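# Pull the lettered cube off its shelf strip and lift it

## Task

Remove the lettered cube sitting on a strip from the shelf, without shifting any other strip beyond a small amount until that cube is clear of the shelf; then keep the cube motionless in the air, well above the table and in front of the shelf.

## Robot and tools

Robot: two xArm7-style arms with parallel grippers, named left_arm and right_arm. Bases in the scene frame: left_arm at (-0.021, +0.319, 0) m, quat_wxyz (+0.995, 0, 0, +0.102); right_arm at (+0.049, -0.297, 0) m, quat_wxyz (+0.997, 0, 0, -0.076). The names are labels only; they do not mean left or right in a picture.

Scene frame: origin on the tabletop midway between the arms, +x out across the table, +z up, left_arm toward +y. All positions in calls and results are in metres in this frame; orientations are quaternions written w first (qw, qx, qy, qz). Gripper frame: fingers extend along its +z and separate along its y. The reported end_effector_position is the pinch point between the closed finger pads, roughly 2 cm short of the tips; closing pushes the tips about 10 mm further along +z. Reported hand positions can be a little off, more so at long reach.

A row is 16 numbers, always both arms: x, y, z, qw, qx, qy, qz, opening for left_arm, then the same eight for right_arm. x, y, z and the quaternion are an absolute pose (target position and orientation of that gripper) in the scene frame, not an offset. Opening runs from -1 (closed) to +1 (fully open, 0.084 m). An arm meant to stay put must be sent its own last reported pose and desired opening every time; to hold an orientation steady, keep resending the same quaternion rather than copying a drifted reading. A target more than 0.6 m from the arm's last reported position along any gripper axis makes the call refused, and nothing is sent.

Tools:
- execute_actions {actions, pictures}. actions holds at most one item. [] just reports the state. {"rows": [[16 numbers], ...], "steps": n} applies one row per control step (1/30 s), up to 15 rows and n up to 15 (default 15); if rows run out the last one repeats. {"steps": n} alone is a wait of up to 300 steps, counted from the previous result. pictures (boolean) turns camera images on or off; default is on.
- move {target, speed}: target is one 16-number row as above (absolute poses for both arms). Each gripper travels a straight line toward its pose, both finishing together, in 0.5 to 10 s; longer paths are cut off at 10 s. speed is m/s, 0.002 to 0.5, default 0.25; rotation is capped at twice that in rad/s. The opening is sent when the move begins. Paths do not avoid obstacles or the other arm, and the hand can lag, stray or overshoot the speed, notably with the arm almost straight. The result adds a move: line with the outcome (done, off_target, moving, held, fault) and any limits (paced = pose clipped; held = a check blocked some steps, after which the arm may jump fast), plus each gripper's distance from its pose. If only one arm is named, the other finished fine.
- wait {seconds}: 0 to 10 s, sends nothing new.
- zoom_image {camera, region}: camera is cam_left_wrist or cam_right_wrist (both 896x504); region [x0, y0, x1, y1] in image pixels from the top-left, at most 504x504.
- show_instructions: shows the reference images. read_manual: licence texts only.
Call it only once the cube is held still in the goal spot.

Control details: each step the commanded pose is clipped to within 70 mm and 16 degrees of the measured pose, then solved by damped IK, favouring position over orientation. After an action ends, an arm only finishes its last clipped pose, so a distant target can need several calls; check the result and continue. The simulation keeps running while you compose a reply. Joint drives are limited to 3.14 rad/s. Elbows never go fully straight.

Results: a state line per arm with pose and linear/angular velocities; grip_measured, the actual finger opening on the command scale; a Hand target line showing where the controller is steering; pose unreachable lines and HELD marks when the clearance check altered or blocked a step; MOTOR HOT from 65 °C and OVER-TEMPERATURE FAULT at 80 °C, which brakes that arm until cool. Holding loads heats motors.

Gripping: to hold, command an opening clearly less than grip_measured; lower squeezes harder, up to about 24 N per pad for objects up to about 6 cm. Closing quickly can overload and spring the fingers. Resending grip_measured still gives a light grip on narrower items.

Avoid: moving any other shelf strip more than slightly before the cube is out; knocking anything off the table; fast contacts or targets set deep past a contact (more speed and depth mean harder hits); arm-to-arm collisions; joint torques over load limits (waist 47.5, shoulder 47.5, upper arm roll 28.5, elbow 28.5, forearm roll 28.5, wrist pitch 19, wrist roll 19 N m, including carried weight), which trigger a torque fault: the arm backs off, holds 10 s and drops the rest of the call. Loose objects may occasionally get nudged by outside pushes. Smooth, low-effort, short motions are preferred.

Each tool is called after "Request:" by a JSON object that holds its "name" and its "arguments", one argument or row to a line.

Reference images:

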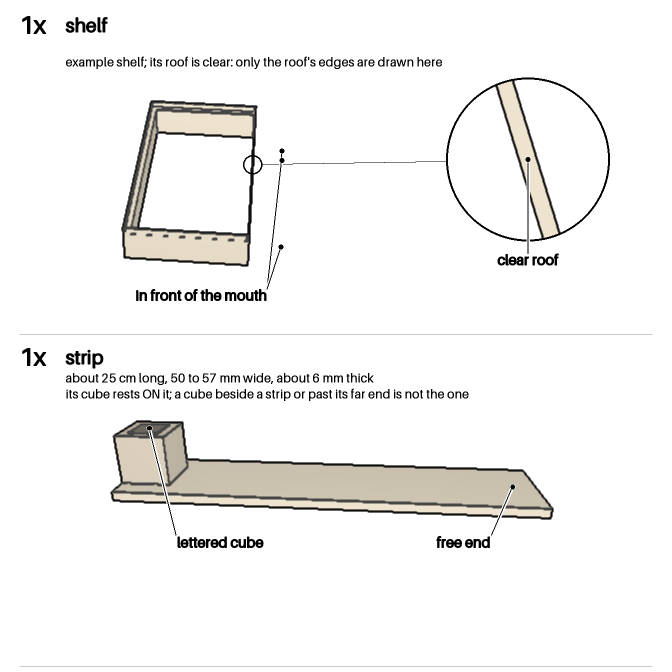

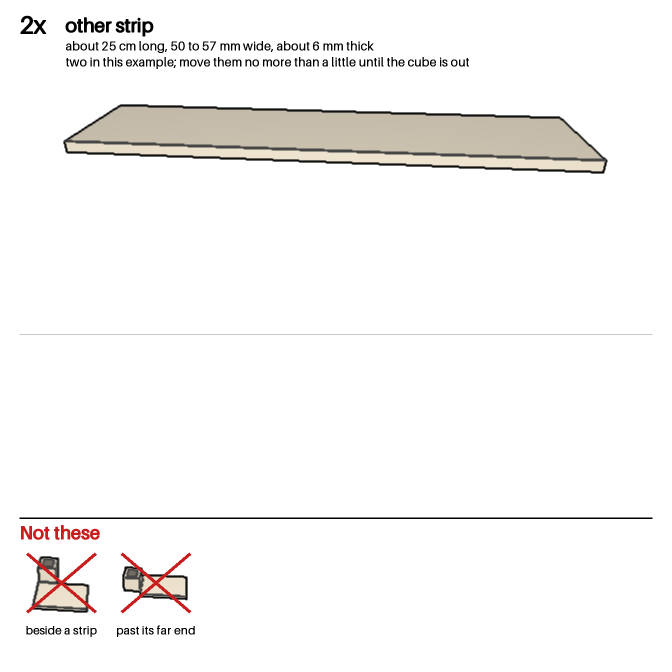

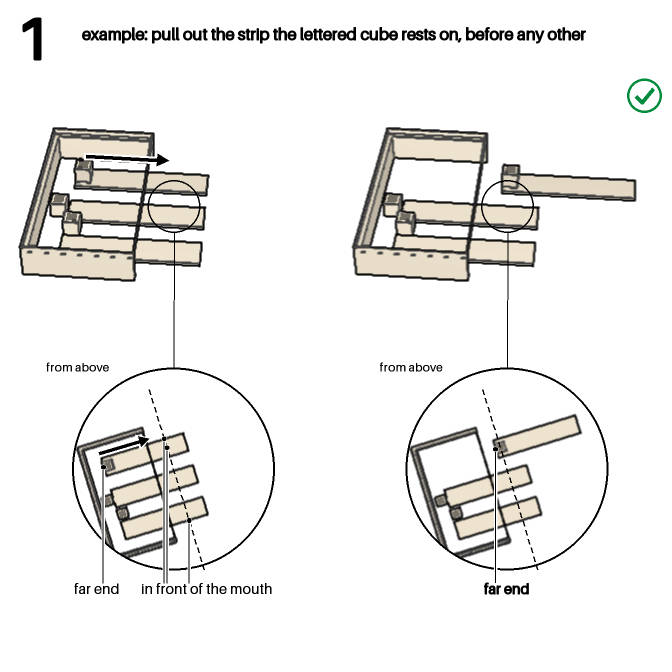

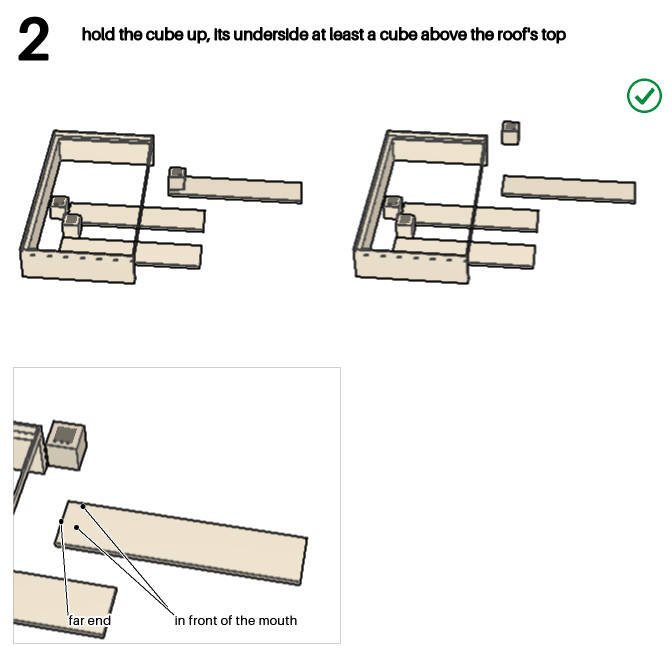

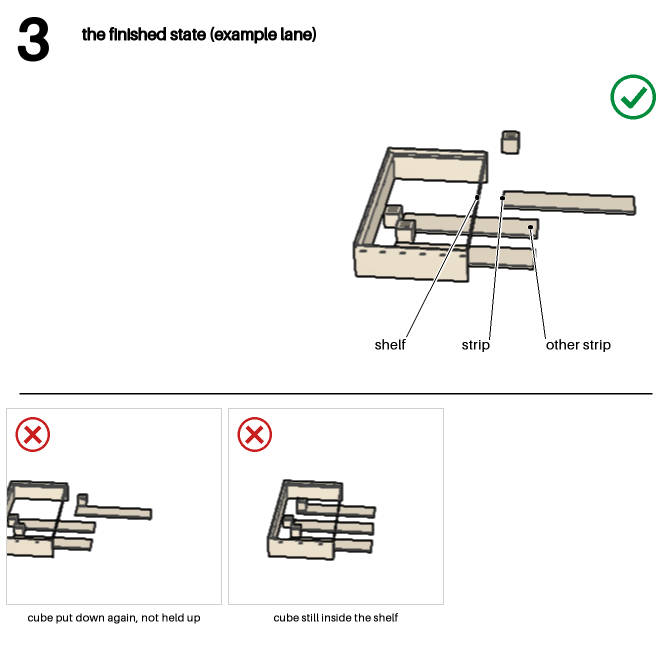

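## Session

Request:
{"name": "execute_actions", "arguments": {
  "actions": []
}}

Scene clock: 0.00 s of 4200.00 s.
left_arm: end_effector_position=(+0.4675, +0.2991, +0.3901) grip_measured=+1.00 end_effector_quat_wxyz=(-0.131, +0.838, -0.093, +0.522) end_effector_velocity=(+0.000, +0.001, -0.000) end_effector_angular_velocity=(-0.000, +0.001, +0.001) | right_arm: end_effector_position=(+0.5039, -0.2400, +0.2170) grip_measured=-1.00 end_effector_quat_wxyz=(-0.383, +0.809, +0.430, -0.117) end_effector_velocity=(-0.000, -0.000, +0.000) end_effector_angular_velocity=(-0.001, -0.001, +0.001)
Joint positions: left_arm=[ 0.174 -0.569 -0.329  0.514  0.489 -0.089 -0.306  0.084] | right_arm=[ 0.069  0.496 -0.075  1.654  0.5    1.851 -1.175  0.   ]
Joint velocities: left_arm=[ 0.001  0.001  0.001 -0.     0.001  0.    -0.     0.   ] | right_arm=[ 0.    -0.001  0.     0.001 -0.001  0.001 -0.    -0.   ]
Motor temperatures (°C, as the motors report them): left_arm=[38 32 34 30 33 37 35] | right_arm=[30 29 32 32 33 37 37]
Hand target (left_arm): +0.468, +0.299, +0.390; -0.131, +0.838, -0.093, +0.522
Hand target (right_arm): +0.504, -0.240, +0.217; -0.383, +0.809, +0.430, -0.117

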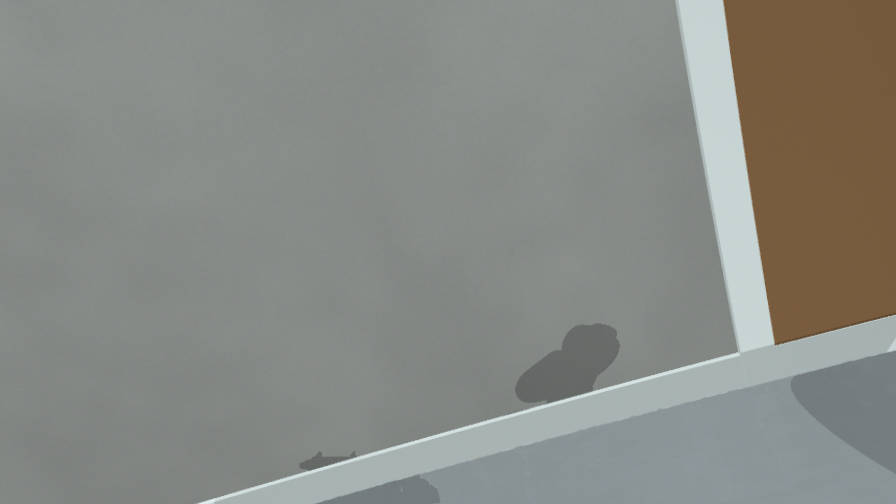

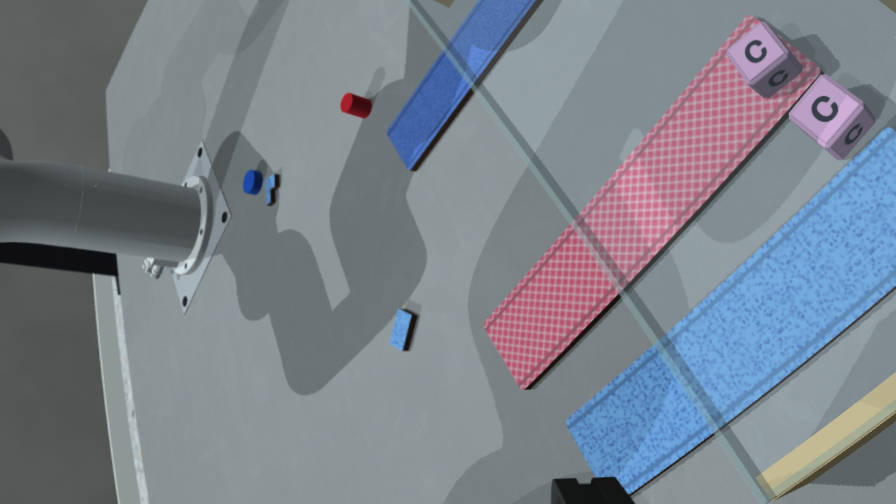

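Request:
{"name": "move", "arguments": {
  "target": [0.38,0.02,0.45,0,1,0,0,1, 0.35,-0.38,0.35,0,1,0,0,1]
}}

Scene clock: 13.07 s of 4200.00 s.
left_arm: end_effector_position=(+0.3810, +0.0207, +0.4502) grip_measured=+1.00 end_effector_quat_wxyz=(-0.001, +1.000, +0.001, +0.001) end_effector_velocity=(-0.001, -0.002, +0.001) end_effector_angular_velocity=(+0.003, +0.005, -0.001) | right_arm: end_effector_position=(+0.3501, -0.3798, +0.3502) grip_measured=+1.00 end_effector_quat_wxyz=(+0.002, +1.000, -0.000, -0.001) end_effector_velocity=(-0.000, -0.001, +0.002) end_effector_angular_velocity=(-0.003, -0.005, -0.003)
Joint positions: left_arm=[-0.337  0.247 -0.661  2.026  0.159  1.825 -0.74   0.084] | right_arm=[-0.032 -0.556 -0.057  0.96  -0.034  1.516 -0.232  0.084]
Joint velocities: left_arm=[-0.011  0.014 -0.003  0.022  0.008  0.017 -0.007  0.   ] | right_arm=[-0.001 -0.004  0.     0.001 -0.002 -0.001  0.002 -0.   ]
Motor temperatures (°C, as the motors report them): left_arm=[38 32 34 31 33 37 35] | right_arm=[30 30 32 33 33 37 37]
Hand target (left_arm): +0.381, +0.021, +0.450; -0.001, +1.000, +0.001, +0.001
Hand target (right_arm): +0.350, -0.380, +0.350; +0.002, +1.000, -0.000, -0.001
Off the commanded pose (left_arm): 0.001 m, 0 deg.
Off the commanded pose (right_arm): 0.000 m, 0 deg.
After step 90, 7.03 s passed at rest.
move: done
camera_calibration (this result's frames):
cam_left_wrist: T_world_to_cam=[[0.0104725, -0.999927, -0.00610857, 0.0569794], [-0.999852, -0.0103881, -0.0136832, 0.45629], [0.0136187, 0.00625096, -0.999888, 0.574144], [0, 0, 0, 1]] pos_world=[0.447807, 0.0581263, 0.580671]
cam_right_wrist: T_world_to_cam=[[0.00295404, -0.999934, 0.0110782, -0.357774], [-0.999983, -0.00289888, 0.00499201, 0.416197], [-0.00495957, -0.0110927, -0.999926, 0.478478], [0, 0, 0, 1]] pos_world=[0.41962, -0.351236, 0.480328]

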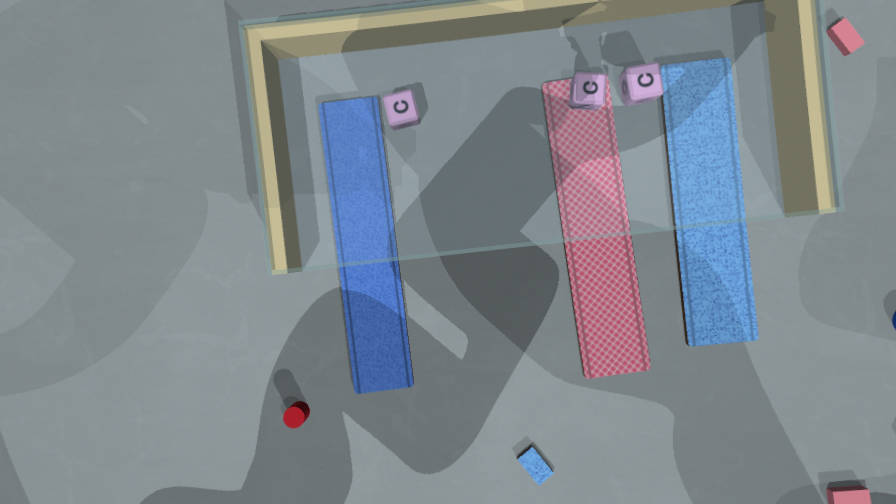

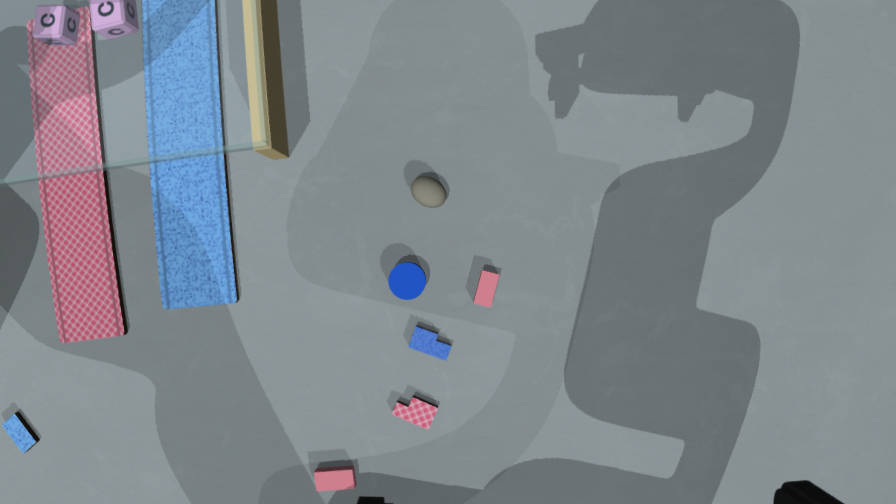

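Request:
{"name": "move", "arguments": {
  "target": [0.378,-0.079,0.08,0,0.9969,0.0785,0,0.7, 0.35,-0.38,0.35,0,1,0,0,1]
}}

Scene clock: 37.33 s of 4200.00 s.
left_arm: end_effector_position=(+0.3786, -0.0796, +0.0807) grip_measured=+0.70 end_effector_quat_wxyz=(+0.001, +0.997, +0.077, +0.001) end_effector_velocity=(-0.002, +0.003, -0.007) end_effector_angular_velocity=(+0.009, +0.009, +0.004) | right_arm: end_effector_position=(+0.3500, -0.3800, +0.3500) grip_measured=+1.00 end_effector_quat_wxyz=(+0.000, +1.000, +0.000, +0.000) end_effector_velocity=(+0.000, +0.000, -0.000) end_effector_angular_velocity=(-0.001, -0.001, +0.001)
Joint positions: left_arm=[-0.48   0.559 -0.584  1.332  0.388  0.887 -1.193  0.073] | right_arm=[-0.032 -0.557 -0.06   0.958 -0.032  1.515 -0.234  0.084]
Joint velocities: left_arm=[-0.001  0.009  0.005 -0.004  0.003  0.    -0.004 -0.   ] | right_arm=[ 0.    -0.001  0.001 -0.001 -0.    -0.001  0.    -0.   ]
Motor temperatures (°C, as the motors report them): left_arm=[38 33 34 32 33 37 35] | right_arm=[30 29 32 34 33 37 37]
Hand target (left_arm): +0.378, -0.079, +0.080; +0.000, +0.997, +0.077, +0.000
Hand target (right_arm): +0.350, -0.380, +0.350; +0.000, +1.000, +0.000, +0.000
Off the commanded pose (left_arm): 0.001 m, 0 deg.
Off the commanded pose (right_arm): 0.000 m, 0 deg.
After step 90, 19.23 s passed at rest.
move: done
camera_calibration (this result's frames):
cam_left_wrist: T_world_to_cam=[[0.162516, -0.9867, -0.00339432, -0.102247], [-0.986635, -0.162462, -0.0125742, 0.430622], [0.0118555, 0.00539246, -0.999915, 0.205913], [0, 0, 0, 1]] pos_world=[0.439042, -0.0320381, 0.210963]
cam_right_wrist: T_world_to_cam=[[0.00299526, -0.999965, 0.00780407, -0.356815], [-0.999991, -0.00297242, 0.00293715, 0.416788], [-0.00291385, -0.0078128, -0.999965, 0.478772], [0, 0, 0, 1]] pos_world=[0.419249, -0.351823, 0.480316]

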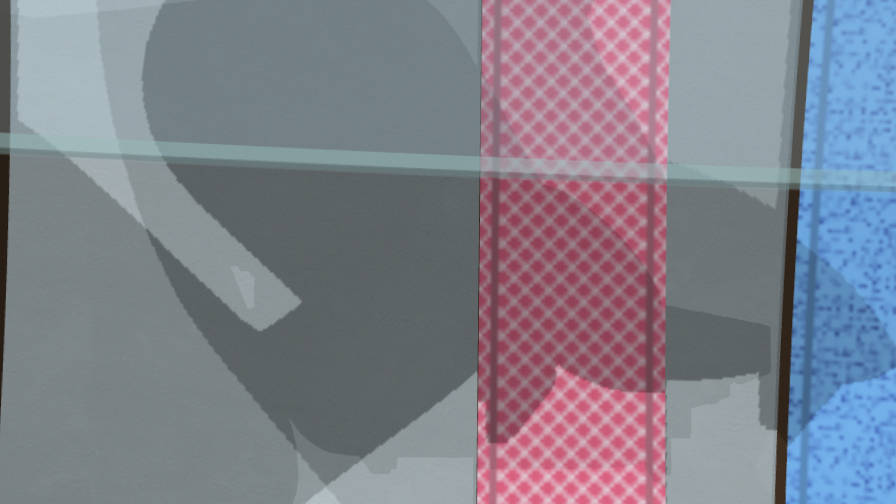

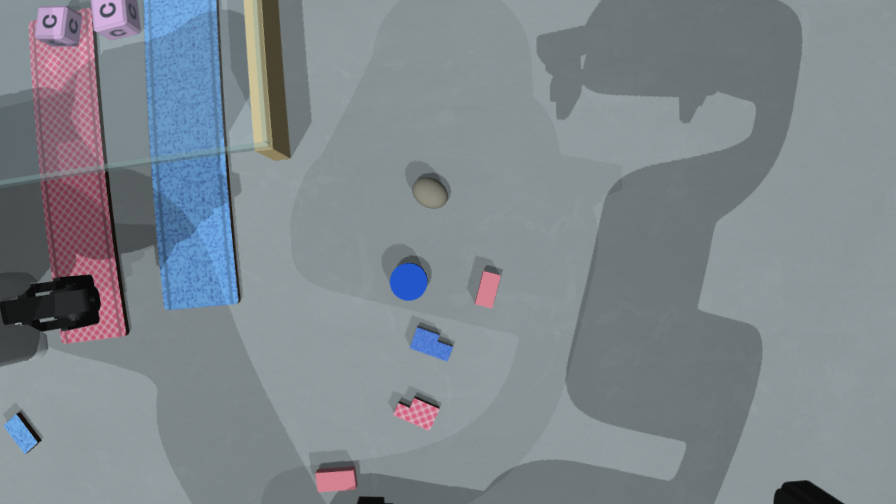

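Request:
{"name": "move", "arguments": {
  "target": [0.378,-0.078,0.02,0,0.9969,0.0785,0,0.8, 0.35,-0.38,0.35,0,1,0,0,1],
  "speed": 0.06
}}

Request:
{"name": "zoom_image", "arguments": {
  "camera": "cam_right_wrist",
  "region": [0, 200, 260, 400]
}}

Scene clock: 45.43 s of 4200.00 s.
left_arm: end_effector_position=(+0.3781, -0.0782, +0.0204) grip_measured=+0.80 end_effector_quat_wxyz=(+0.000, +0.997, +0.078, +0.000) end_effector_velocity=(-0.000, -0.001, -0.001) end_effector_angular_velocity=(-0.002, +0.001, -0.000) | right_arm: end_effector_position=(+0.3500, -0.3800, +0.3500) grip_measured=+1.00 end_effector_quat_wxyz=(+0.000, +1.000, +0.000, +0.000) end_effector_velocity=(+0.000, -0.000, +0.000) end_effector_angular_velocity=(-0.000, -0.002, -0.000)
Joint positions: left_arm=[-0.517  0.666 -0.527  1.312  0.463  0.77  -1.241  0.077] | right_arm=[-0.032 -0.557 -0.06   0.958 -0.032  1.515 -0.234  0.084]
Joint velocities: left_arm=[ 0.     0.004 -0.     0.     0.002 -0.003 -0.001  0.   ] | right_arm=[-0.    -0.001 -0.     0.     0.    -0.001  0.    -0.   ]
Motor temperatures (°C, as the motors report them): left_arm=[38 33 34 32 33 37 35] | right_arm=[30 29 32 34 33 37 37]
Hand target (left_arm): +0.378, -0.078, +0.020; -0.000, +0.997, +0.078, +0.000
Hand target (right_arm): +0.350, -0.380, +0.350; -0.000, +1.000, +0.000, +0.000
Off the commanded pose (left_arm): 0.000 m, 0 deg.
Off the commanded pose (right_arm): 0.000 m, 0 deg.
After step 90, 3.77 s passed at rest.
move: done
camera_calibration (this result's frames):
cam_left_wrist: T_world_to_cam=[[0.164444, -0.986378, -0.00397773, -0.101718], [-0.98633, -0.16439, -0.0113421, 0.42926], [0.0105337, 0.00578849, -0.999928, 0.146148], [0, 0, 0, 1]] pos_world=[0.438579, -0.0306126, 0.150601]
cam_right_wrist: T_world_to_cam=[[0.00299308, -0.999965, 0.00779403, -0.356811], [-0.999991, -0.00297023, 0.00294114, 0.416789], [-0.00291789, -0.00780277, -0.999965, 0.478777], [0, 0, 0, 1]] pos_world=[0.41925, -0.351824, 0.480316]

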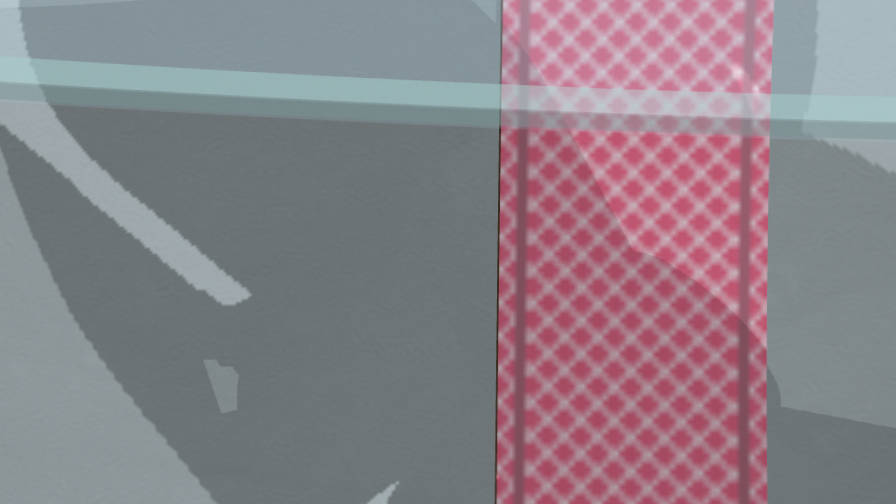

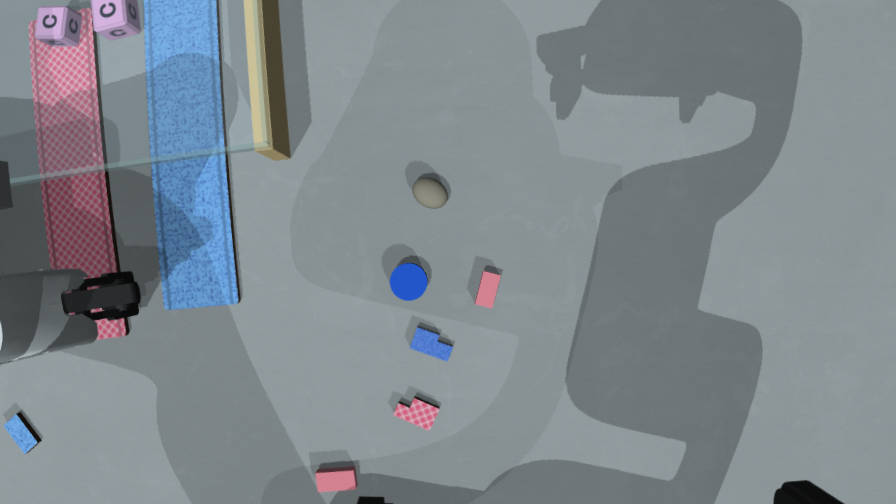

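Region (0, 200, 260, 400) of cam_right_wrist's 896x504 image, scaled by 1.938, with more detail than that image has; it fills the top 388 rows of this view, and the rest is white.

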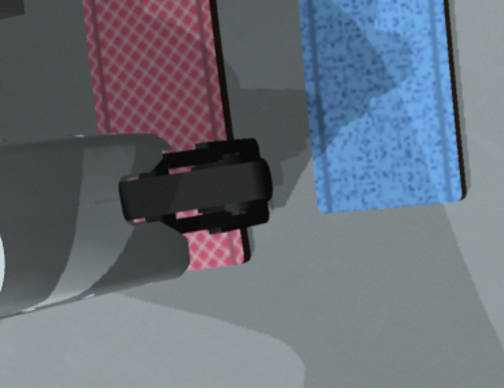

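Request:
{"name": "move", "arguments": {
  "target": [0.378,-0.078,0.02,0,0.9969,0.0785,0,0.0, 0.35,-0.38,0.35,0,1,0,0,1],
  "speed": 0.05
}}

Scene clock: 56.60 s of 4200.00 s.
left_arm: end_effector_position=(+0.3780, -0.0781, +0.0201) grip_measured=+0.26 end_effector_quat_wxyz=(+0.000, +0.997, +0.078, +0.000) end_effector_velocity=(+0.000, +0.001, -0.001) end_effector_angular_velocity=(+0.001, +0.001, +0.002) | right_arm: end_effector_position=(+0.3500, -0.3800, +0.3500) grip_measured=+1.00 end_effector_quat_wxyz=(-0.000, +1.000, -0.000, -0.000) end_effector_velocity=(+0.000, +0.000, +0.000) end_effector_angular_velocity=(-0.001, -0.000, +0.001)
Joint positions: left_arm=[-0.516  0.667 -0.527  1.312  0.463  0.77  -1.241  0.055] | right_arm=[-0.032 -0.557 -0.06   0.958 -0.032  1.515 -0.234  0.084]
Joint velocities: left_arm=[ 0.001  0.001  0.001 -0.    -0.    -0.    -0.001  0.   ] | right_arm=[ 0.001 -0.     0.     0.    -0.    -0.    -0.     0.   ]
Motor temperatures (°C, as the motors report them): left_arm=[38 33 34 32 33 37 35] | right_arm=[30 29 32 35 33 37 37]
Hand target (left_arm): +0.378, -0.078, +0.020; -0.000, +0.997, +0.078, -0.000
Hand target (right_arm): +0.350, -0.380, +0.350; -0.000, +1.000, +0.000, +0.000
Off the commanded pose (left_arm): 0.000 m, 0 deg.
Off the commanded pose (right_arm): 0.000 m, 0 deg.
After step 90, 7.47 s passed at rest.
move: done
camera_calibration (this result's frames):
cam_left_wrist: T_world_to_cam=[[0.164722, -0.986331, -0.00434538, -0.101659], [-0.986288, -0.164666, -0.0109619, 0.429168], [0.0100965, 0.00609147, -0.99993, 0.146049], [0, 0, 0, 1]] pos_world=[0.438554, -0.0304895, 0.150301]
cam_right_wrist: T_world_to_cam=[[0.00299279, -0.999965, 0.00779393, -0.35681], [-0.999991, -0.00296994, 0.00294146, 0.416789], [-0.00291821, -0.00780267, -0.999965, 0.478777], [0, 0, 0, 1]] pos_world=[0.41925, -0.351824, 0.480315]

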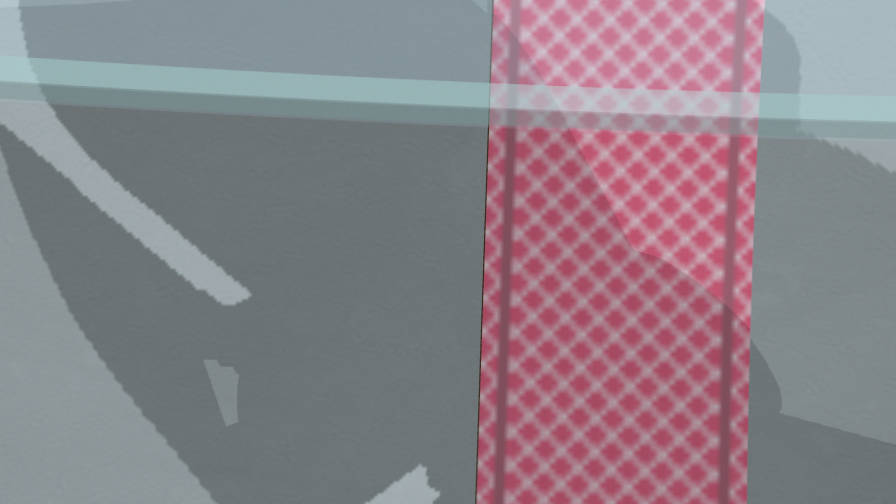

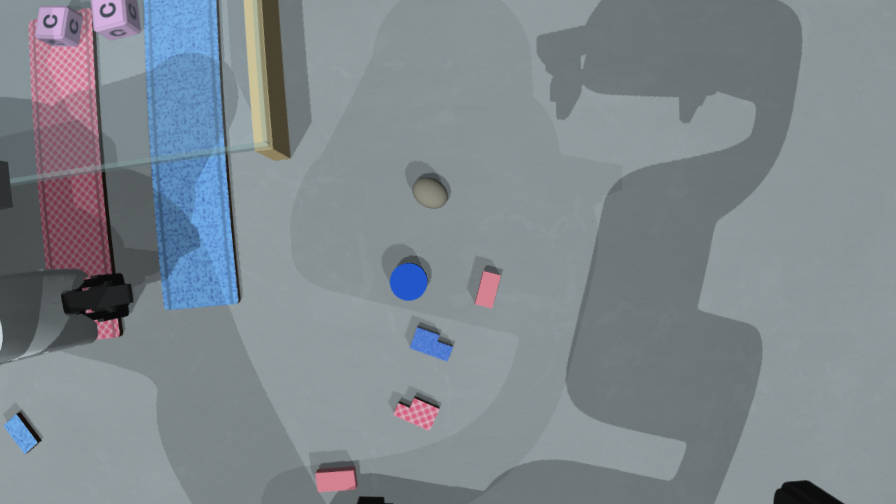

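Request:
{"name": "move", "arguments": {
  "target": [0.188,-0.104,0.02,0,0.9969,0.0785,0,0.0, 0.35,-0.38,0.35,0,1,0,0,1],
  "speed": 0.05
}}

Scene clock: 66.07 s of 4200.00 s.
left_arm: end_effector_position=(+0.1884, -0.1049, +0.0201) grip_measured=+0.25 end_effector_quat_wxyz=(+0.000, +0.997, +0.079, +0.000) end_effector_velocity=(+0.001, +0.001, +0.000) end_effector_angular_velocity=(+0.001, -0.002, +0.006) | right_arm: end_effector_position=(+0.3500, -0.3800, +0.3500) grip_measured=+1.00 end_effector_quat_wxyz=(-0.000, +1.000, -0.000, +0.000) end_effector_velocity=(+0.000, -0.000, -0.000) end_effector_angular_velocity=(+0.000, -0.000, -0.000)
Joint positions: left_arm=[-0.681  0.445 -0.626  0.927  0.458  0.607 -1.596  0.055] | right_arm=[-0.032 -0.557 -0.06   0.958 -0.032  1.515 -0.234  0.084]
Joint velocities: left_arm=[ 0.001 -0.002  0.002 -0.002  0.002 -0.001 -0.005 -0.   ] | right_arm=[ 0.  0. -0.  0.  0. -0. -0. -0.]
Motor temperatures (°C, as the motors report them): left_arm=[38 33 34 32 33 37 35] | right_arm=[30 29 32 35 33 37 37]
Hand target (left_arm): +0.188, -0.105, +0.020; +0.000, +0.997, +0.078, +0.000
Hand target (right_arm): +0.350, -0.380, +0.350; +0.000, +1.000, +0.000, -0.000
Off the commanded pose (left_arm): 0.001 m, 0 deg.
Off the commanded pose (right_arm): 0.000 m, 0 deg.
After step 90, 2.33 s passed at rest.
move: done
camera_calibration (this result's frames):
cam_left_wrist: T_world_to_cam=[[0.16478, -0.986323, -0.00375672, -0.0968843], [-0.986276, -0.16473, -0.011152, 0.237752], [0.0103806, 0.00554279, -0.999931, 0.148051], [0, 0, 0, 1]] pos_world=[0.248917, -0.057215, 0.150328]
cam_right_wrist: T_world_to_cam=[[0.00299273, -0.999965, 0.00779396, -0.35681], [-0.999991, -0.00296988, 0.00294111, 0.416789], [-0.00291786, -0.00780269, -0.999965, 0.478777], [0, 0, 0, 1]] pos_world=[0.41925, -0.351824, 0.480316]

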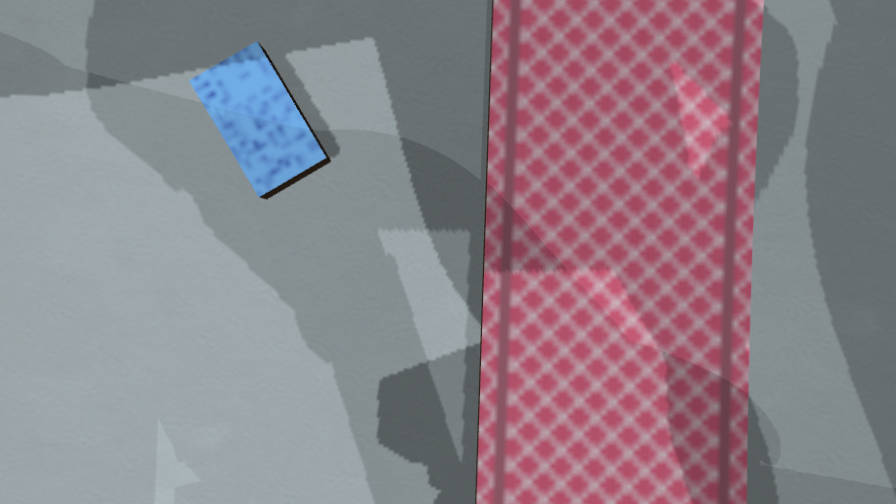

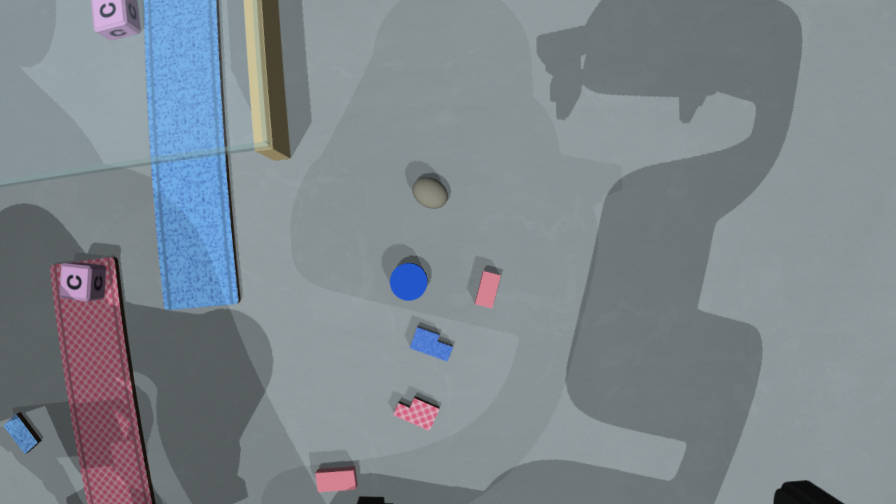

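Out. Release, lift, and look at the cube.

Request:
{"name": "move", "arguments": {
  "target": [0.188,-0.104,0.02,0,0.9969,0.0785,0,0.8, 0.35,-0.38,0.35,0,1,0,0,1]
}}

Request:
{"name": "move", "arguments": {
  "target": [0.33,-0.078,0.12,0,1,0,0,0.5, 0.35,-0.38,0.35,0,1,0,0,1],
  "speed": 0.15
}}

Scene clock: 74.13 s of 4200.00 s.
left_arm: end_effector_position=(+0.1880, -0.1040, +0.0200) grip_measured=+0.80 end_effector_quat_wxyz=(+0.000, +0.997, +0.078, +0.000) end_effector_velocity=(-0.000, -0.000, +0.000) end_effector_angular_velocity=(-0.001, +0.001, +0.000) | right_arm: end_effector_position=(+0.3500, -0.3800, +0.3500) grip_measured=+1.00 end_effector_quat_wxyz=(+0.000, +1.000, +0.000, +0.000) end_effector_velocity=(+0.000, +0.000, -0.000) end_effector_angular_velocity=(+0.000, -0.001, +0.000)
Joint positions: left_arm=[-0.68   0.444 -0.627  0.924  0.458  0.606 -1.595  0.077] | right_arm=[-0.032 -0.557 -0.06   0.958 -0.032  1.515 -0.234  0.084]
Joint velocities: left_arm=[ 0.    -0.001 -0.001 -0.    -0.001 -0.001  0.    -0.   ] | right_arm=[ 0.    -0.     0.    -0.     0.001 -0.001  0.     0.   ]
Motor temperatures (°C, as the motors report them): left_arm=[38 33 34 32 33 37 35] | right_arm=[30 29 32 35 33 37 37]
Hand target (left_arm): +0.188, -0.104, +0.020; +0.000, +0.997, +0.078, -0.000
Hand target (right_arm): +0.350, -0.380, +0.350; +0.000, +1.000, -0.000, +0.000
Off the commanded pose (left_arm): 0.000 m, 0 deg.
Off the commanded pose (right_arm): 0.000 m, 0 deg.
After step 90, 4.37 s passed at rest.
move: done
camera_calibration (this result's frames):
cam_left_wrist: T_world_to_cam=[[0.164761, -0.986323, -0.00456292, -0.0959274], [-0.986284, -0.164704, -0.0108206, 0.237456], [0.00992109, 0.00628315, -0.999931, 0.148086], [0, 0, 0, 1]] pos_world=[0.248534, -0.0564359, 0.150207]
cam_right_wrist: T_world_to_cam=[[0.00299314, -0.999965, 0.00779403, -0.356811], [-0.999991, -0.00297029, 0.0029411, 0.416789], [-0.00291785, -0.00780277, -0.999965, 0.478777], [0, 0, 0, 1]] pos_world=[0.41925, -0.351824, 0.480316]

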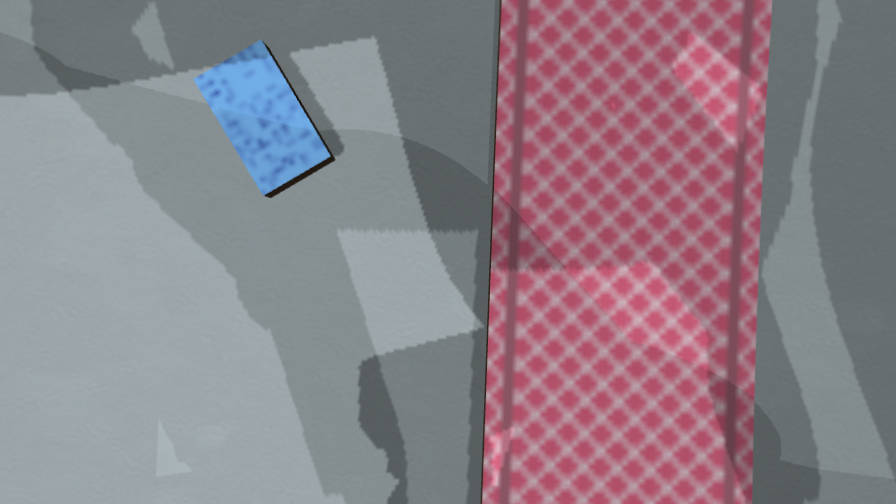

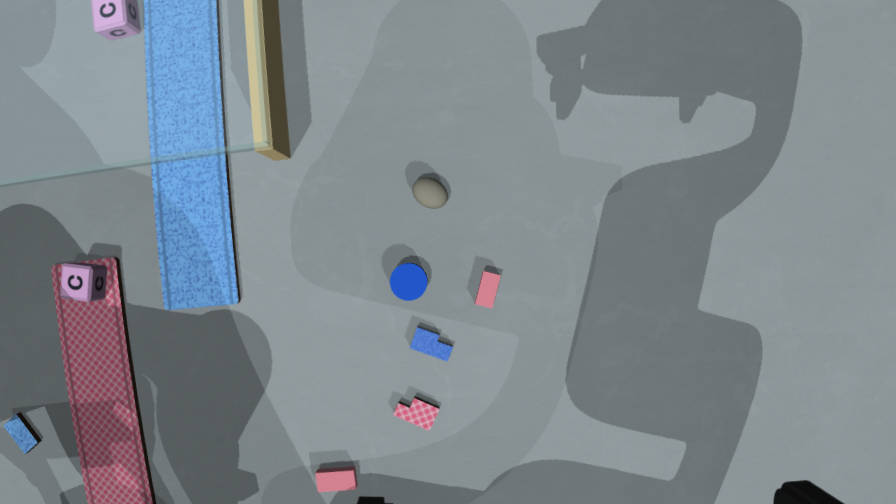

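Scene clock: 75.67 s of 4200.00 s.
left_arm: end_effector_position=(+0.3290, -0.0775, +0.1196) grip_measured=+0.49 end_effector_quat_wxyz=(-0.000, +1.000, -0.000, -0.001) end_effector_velocity=(+0.004, +0.000, +0.003) end_effector_angular_velocity=(-0.002, -0.001, -0.001) | right_arm: end_effector_position=(+0.3500, -0.3800, +0.3500) grip_measured=+1.00 end_effector_quat_wxyz=(+0.000, +1.000, +0.000, +0.000) end_effector_velocity=(-0.000, -0.000, -0.000) end_effector_angular_velocity=(+0.001, +0.002, -0.001)
Joint positions: left_arm=[-0.433  0.393 -0.68   1.202  0.308  0.915 -1.061  0.065] | right_arm=[-0.032 -0.557 -0.06   0.958 -0.032  1.515 -0.234  0.084]
Joint velocities: left_arm=[ 0.003  0.001  0.     0.011 -0.002  0.008  0.008  0.   ] | right_arm=[-0.     0.001 -0.    -0.     0.     0.001  0.     0.   ]
Motor temperatures (°C, as the motors report them): left_arm=[38 33 34 32 33 37 35] | right_arm=[30 29 32 35 33 37 37]
Hand target (left_arm): +0.330, -0.077, +0.120; -0.000, +1.000, +0.000, -0.000
Hand target (right_arm): +0.350, -0.380, +0.350; -0.000, +1.000, -0.000, +0.000
Off the commanded pose (left_arm): 0.001 m, 0 deg.
Off the commanded pose (right_arm): 0.000 m, 0 deg.
move: done
camera_calibration (this result's frames):
cam_left_wrist: T_world_to_cam=[[0.00803877, -0.999953, -0.00544852, -0.0419227], [-0.999921, -0.00798583, -0.00966971, 0.39848], [0.00962575, 0.00552582, -0.999938, 0.246134], [0, 0, 0, 1]] pos_world=[0.396416, -0.0400986, 0.249744]
cam_right_wrist: T_world_to_cam=[[0.00299306, -0.999965, 0.00779405, -0.35681], [-0.999991, -0.00297022, 0.00294112, 0.416789], [-0.00291787, -0.00780279, -0.999965, 0.478777], [0, 0, 0, 1]] pos_world=[0.41925, -0.351824, 0.480316]

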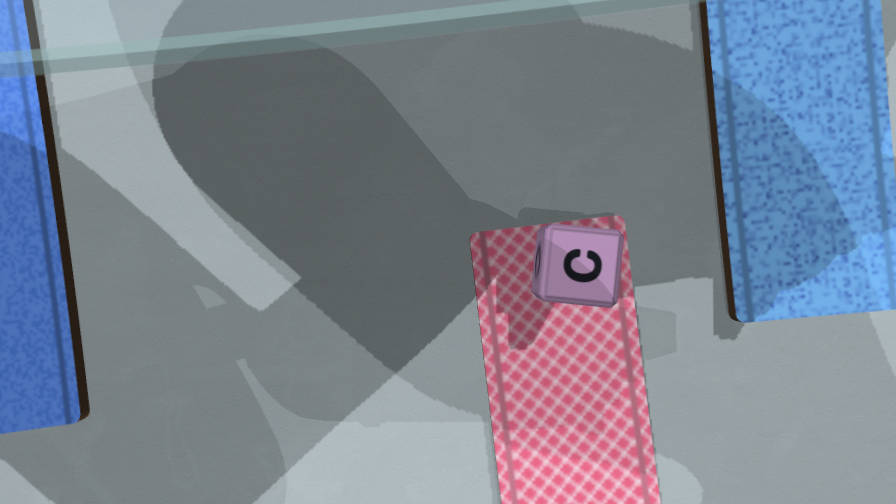

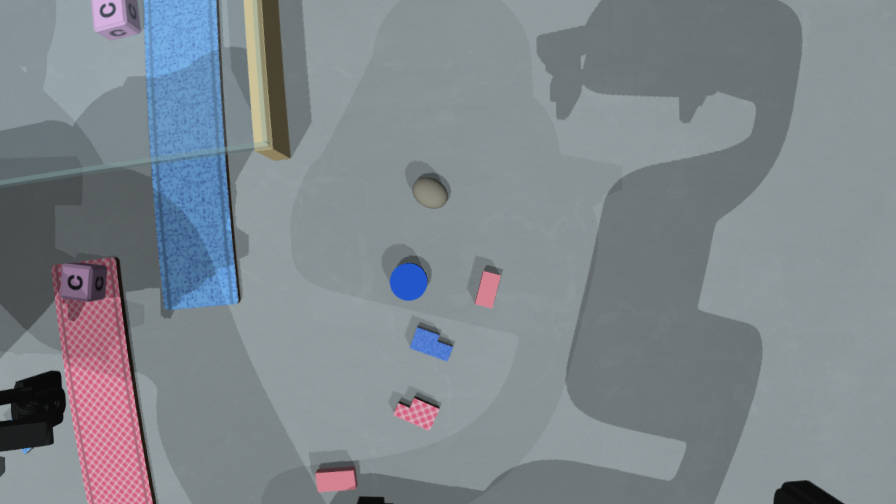

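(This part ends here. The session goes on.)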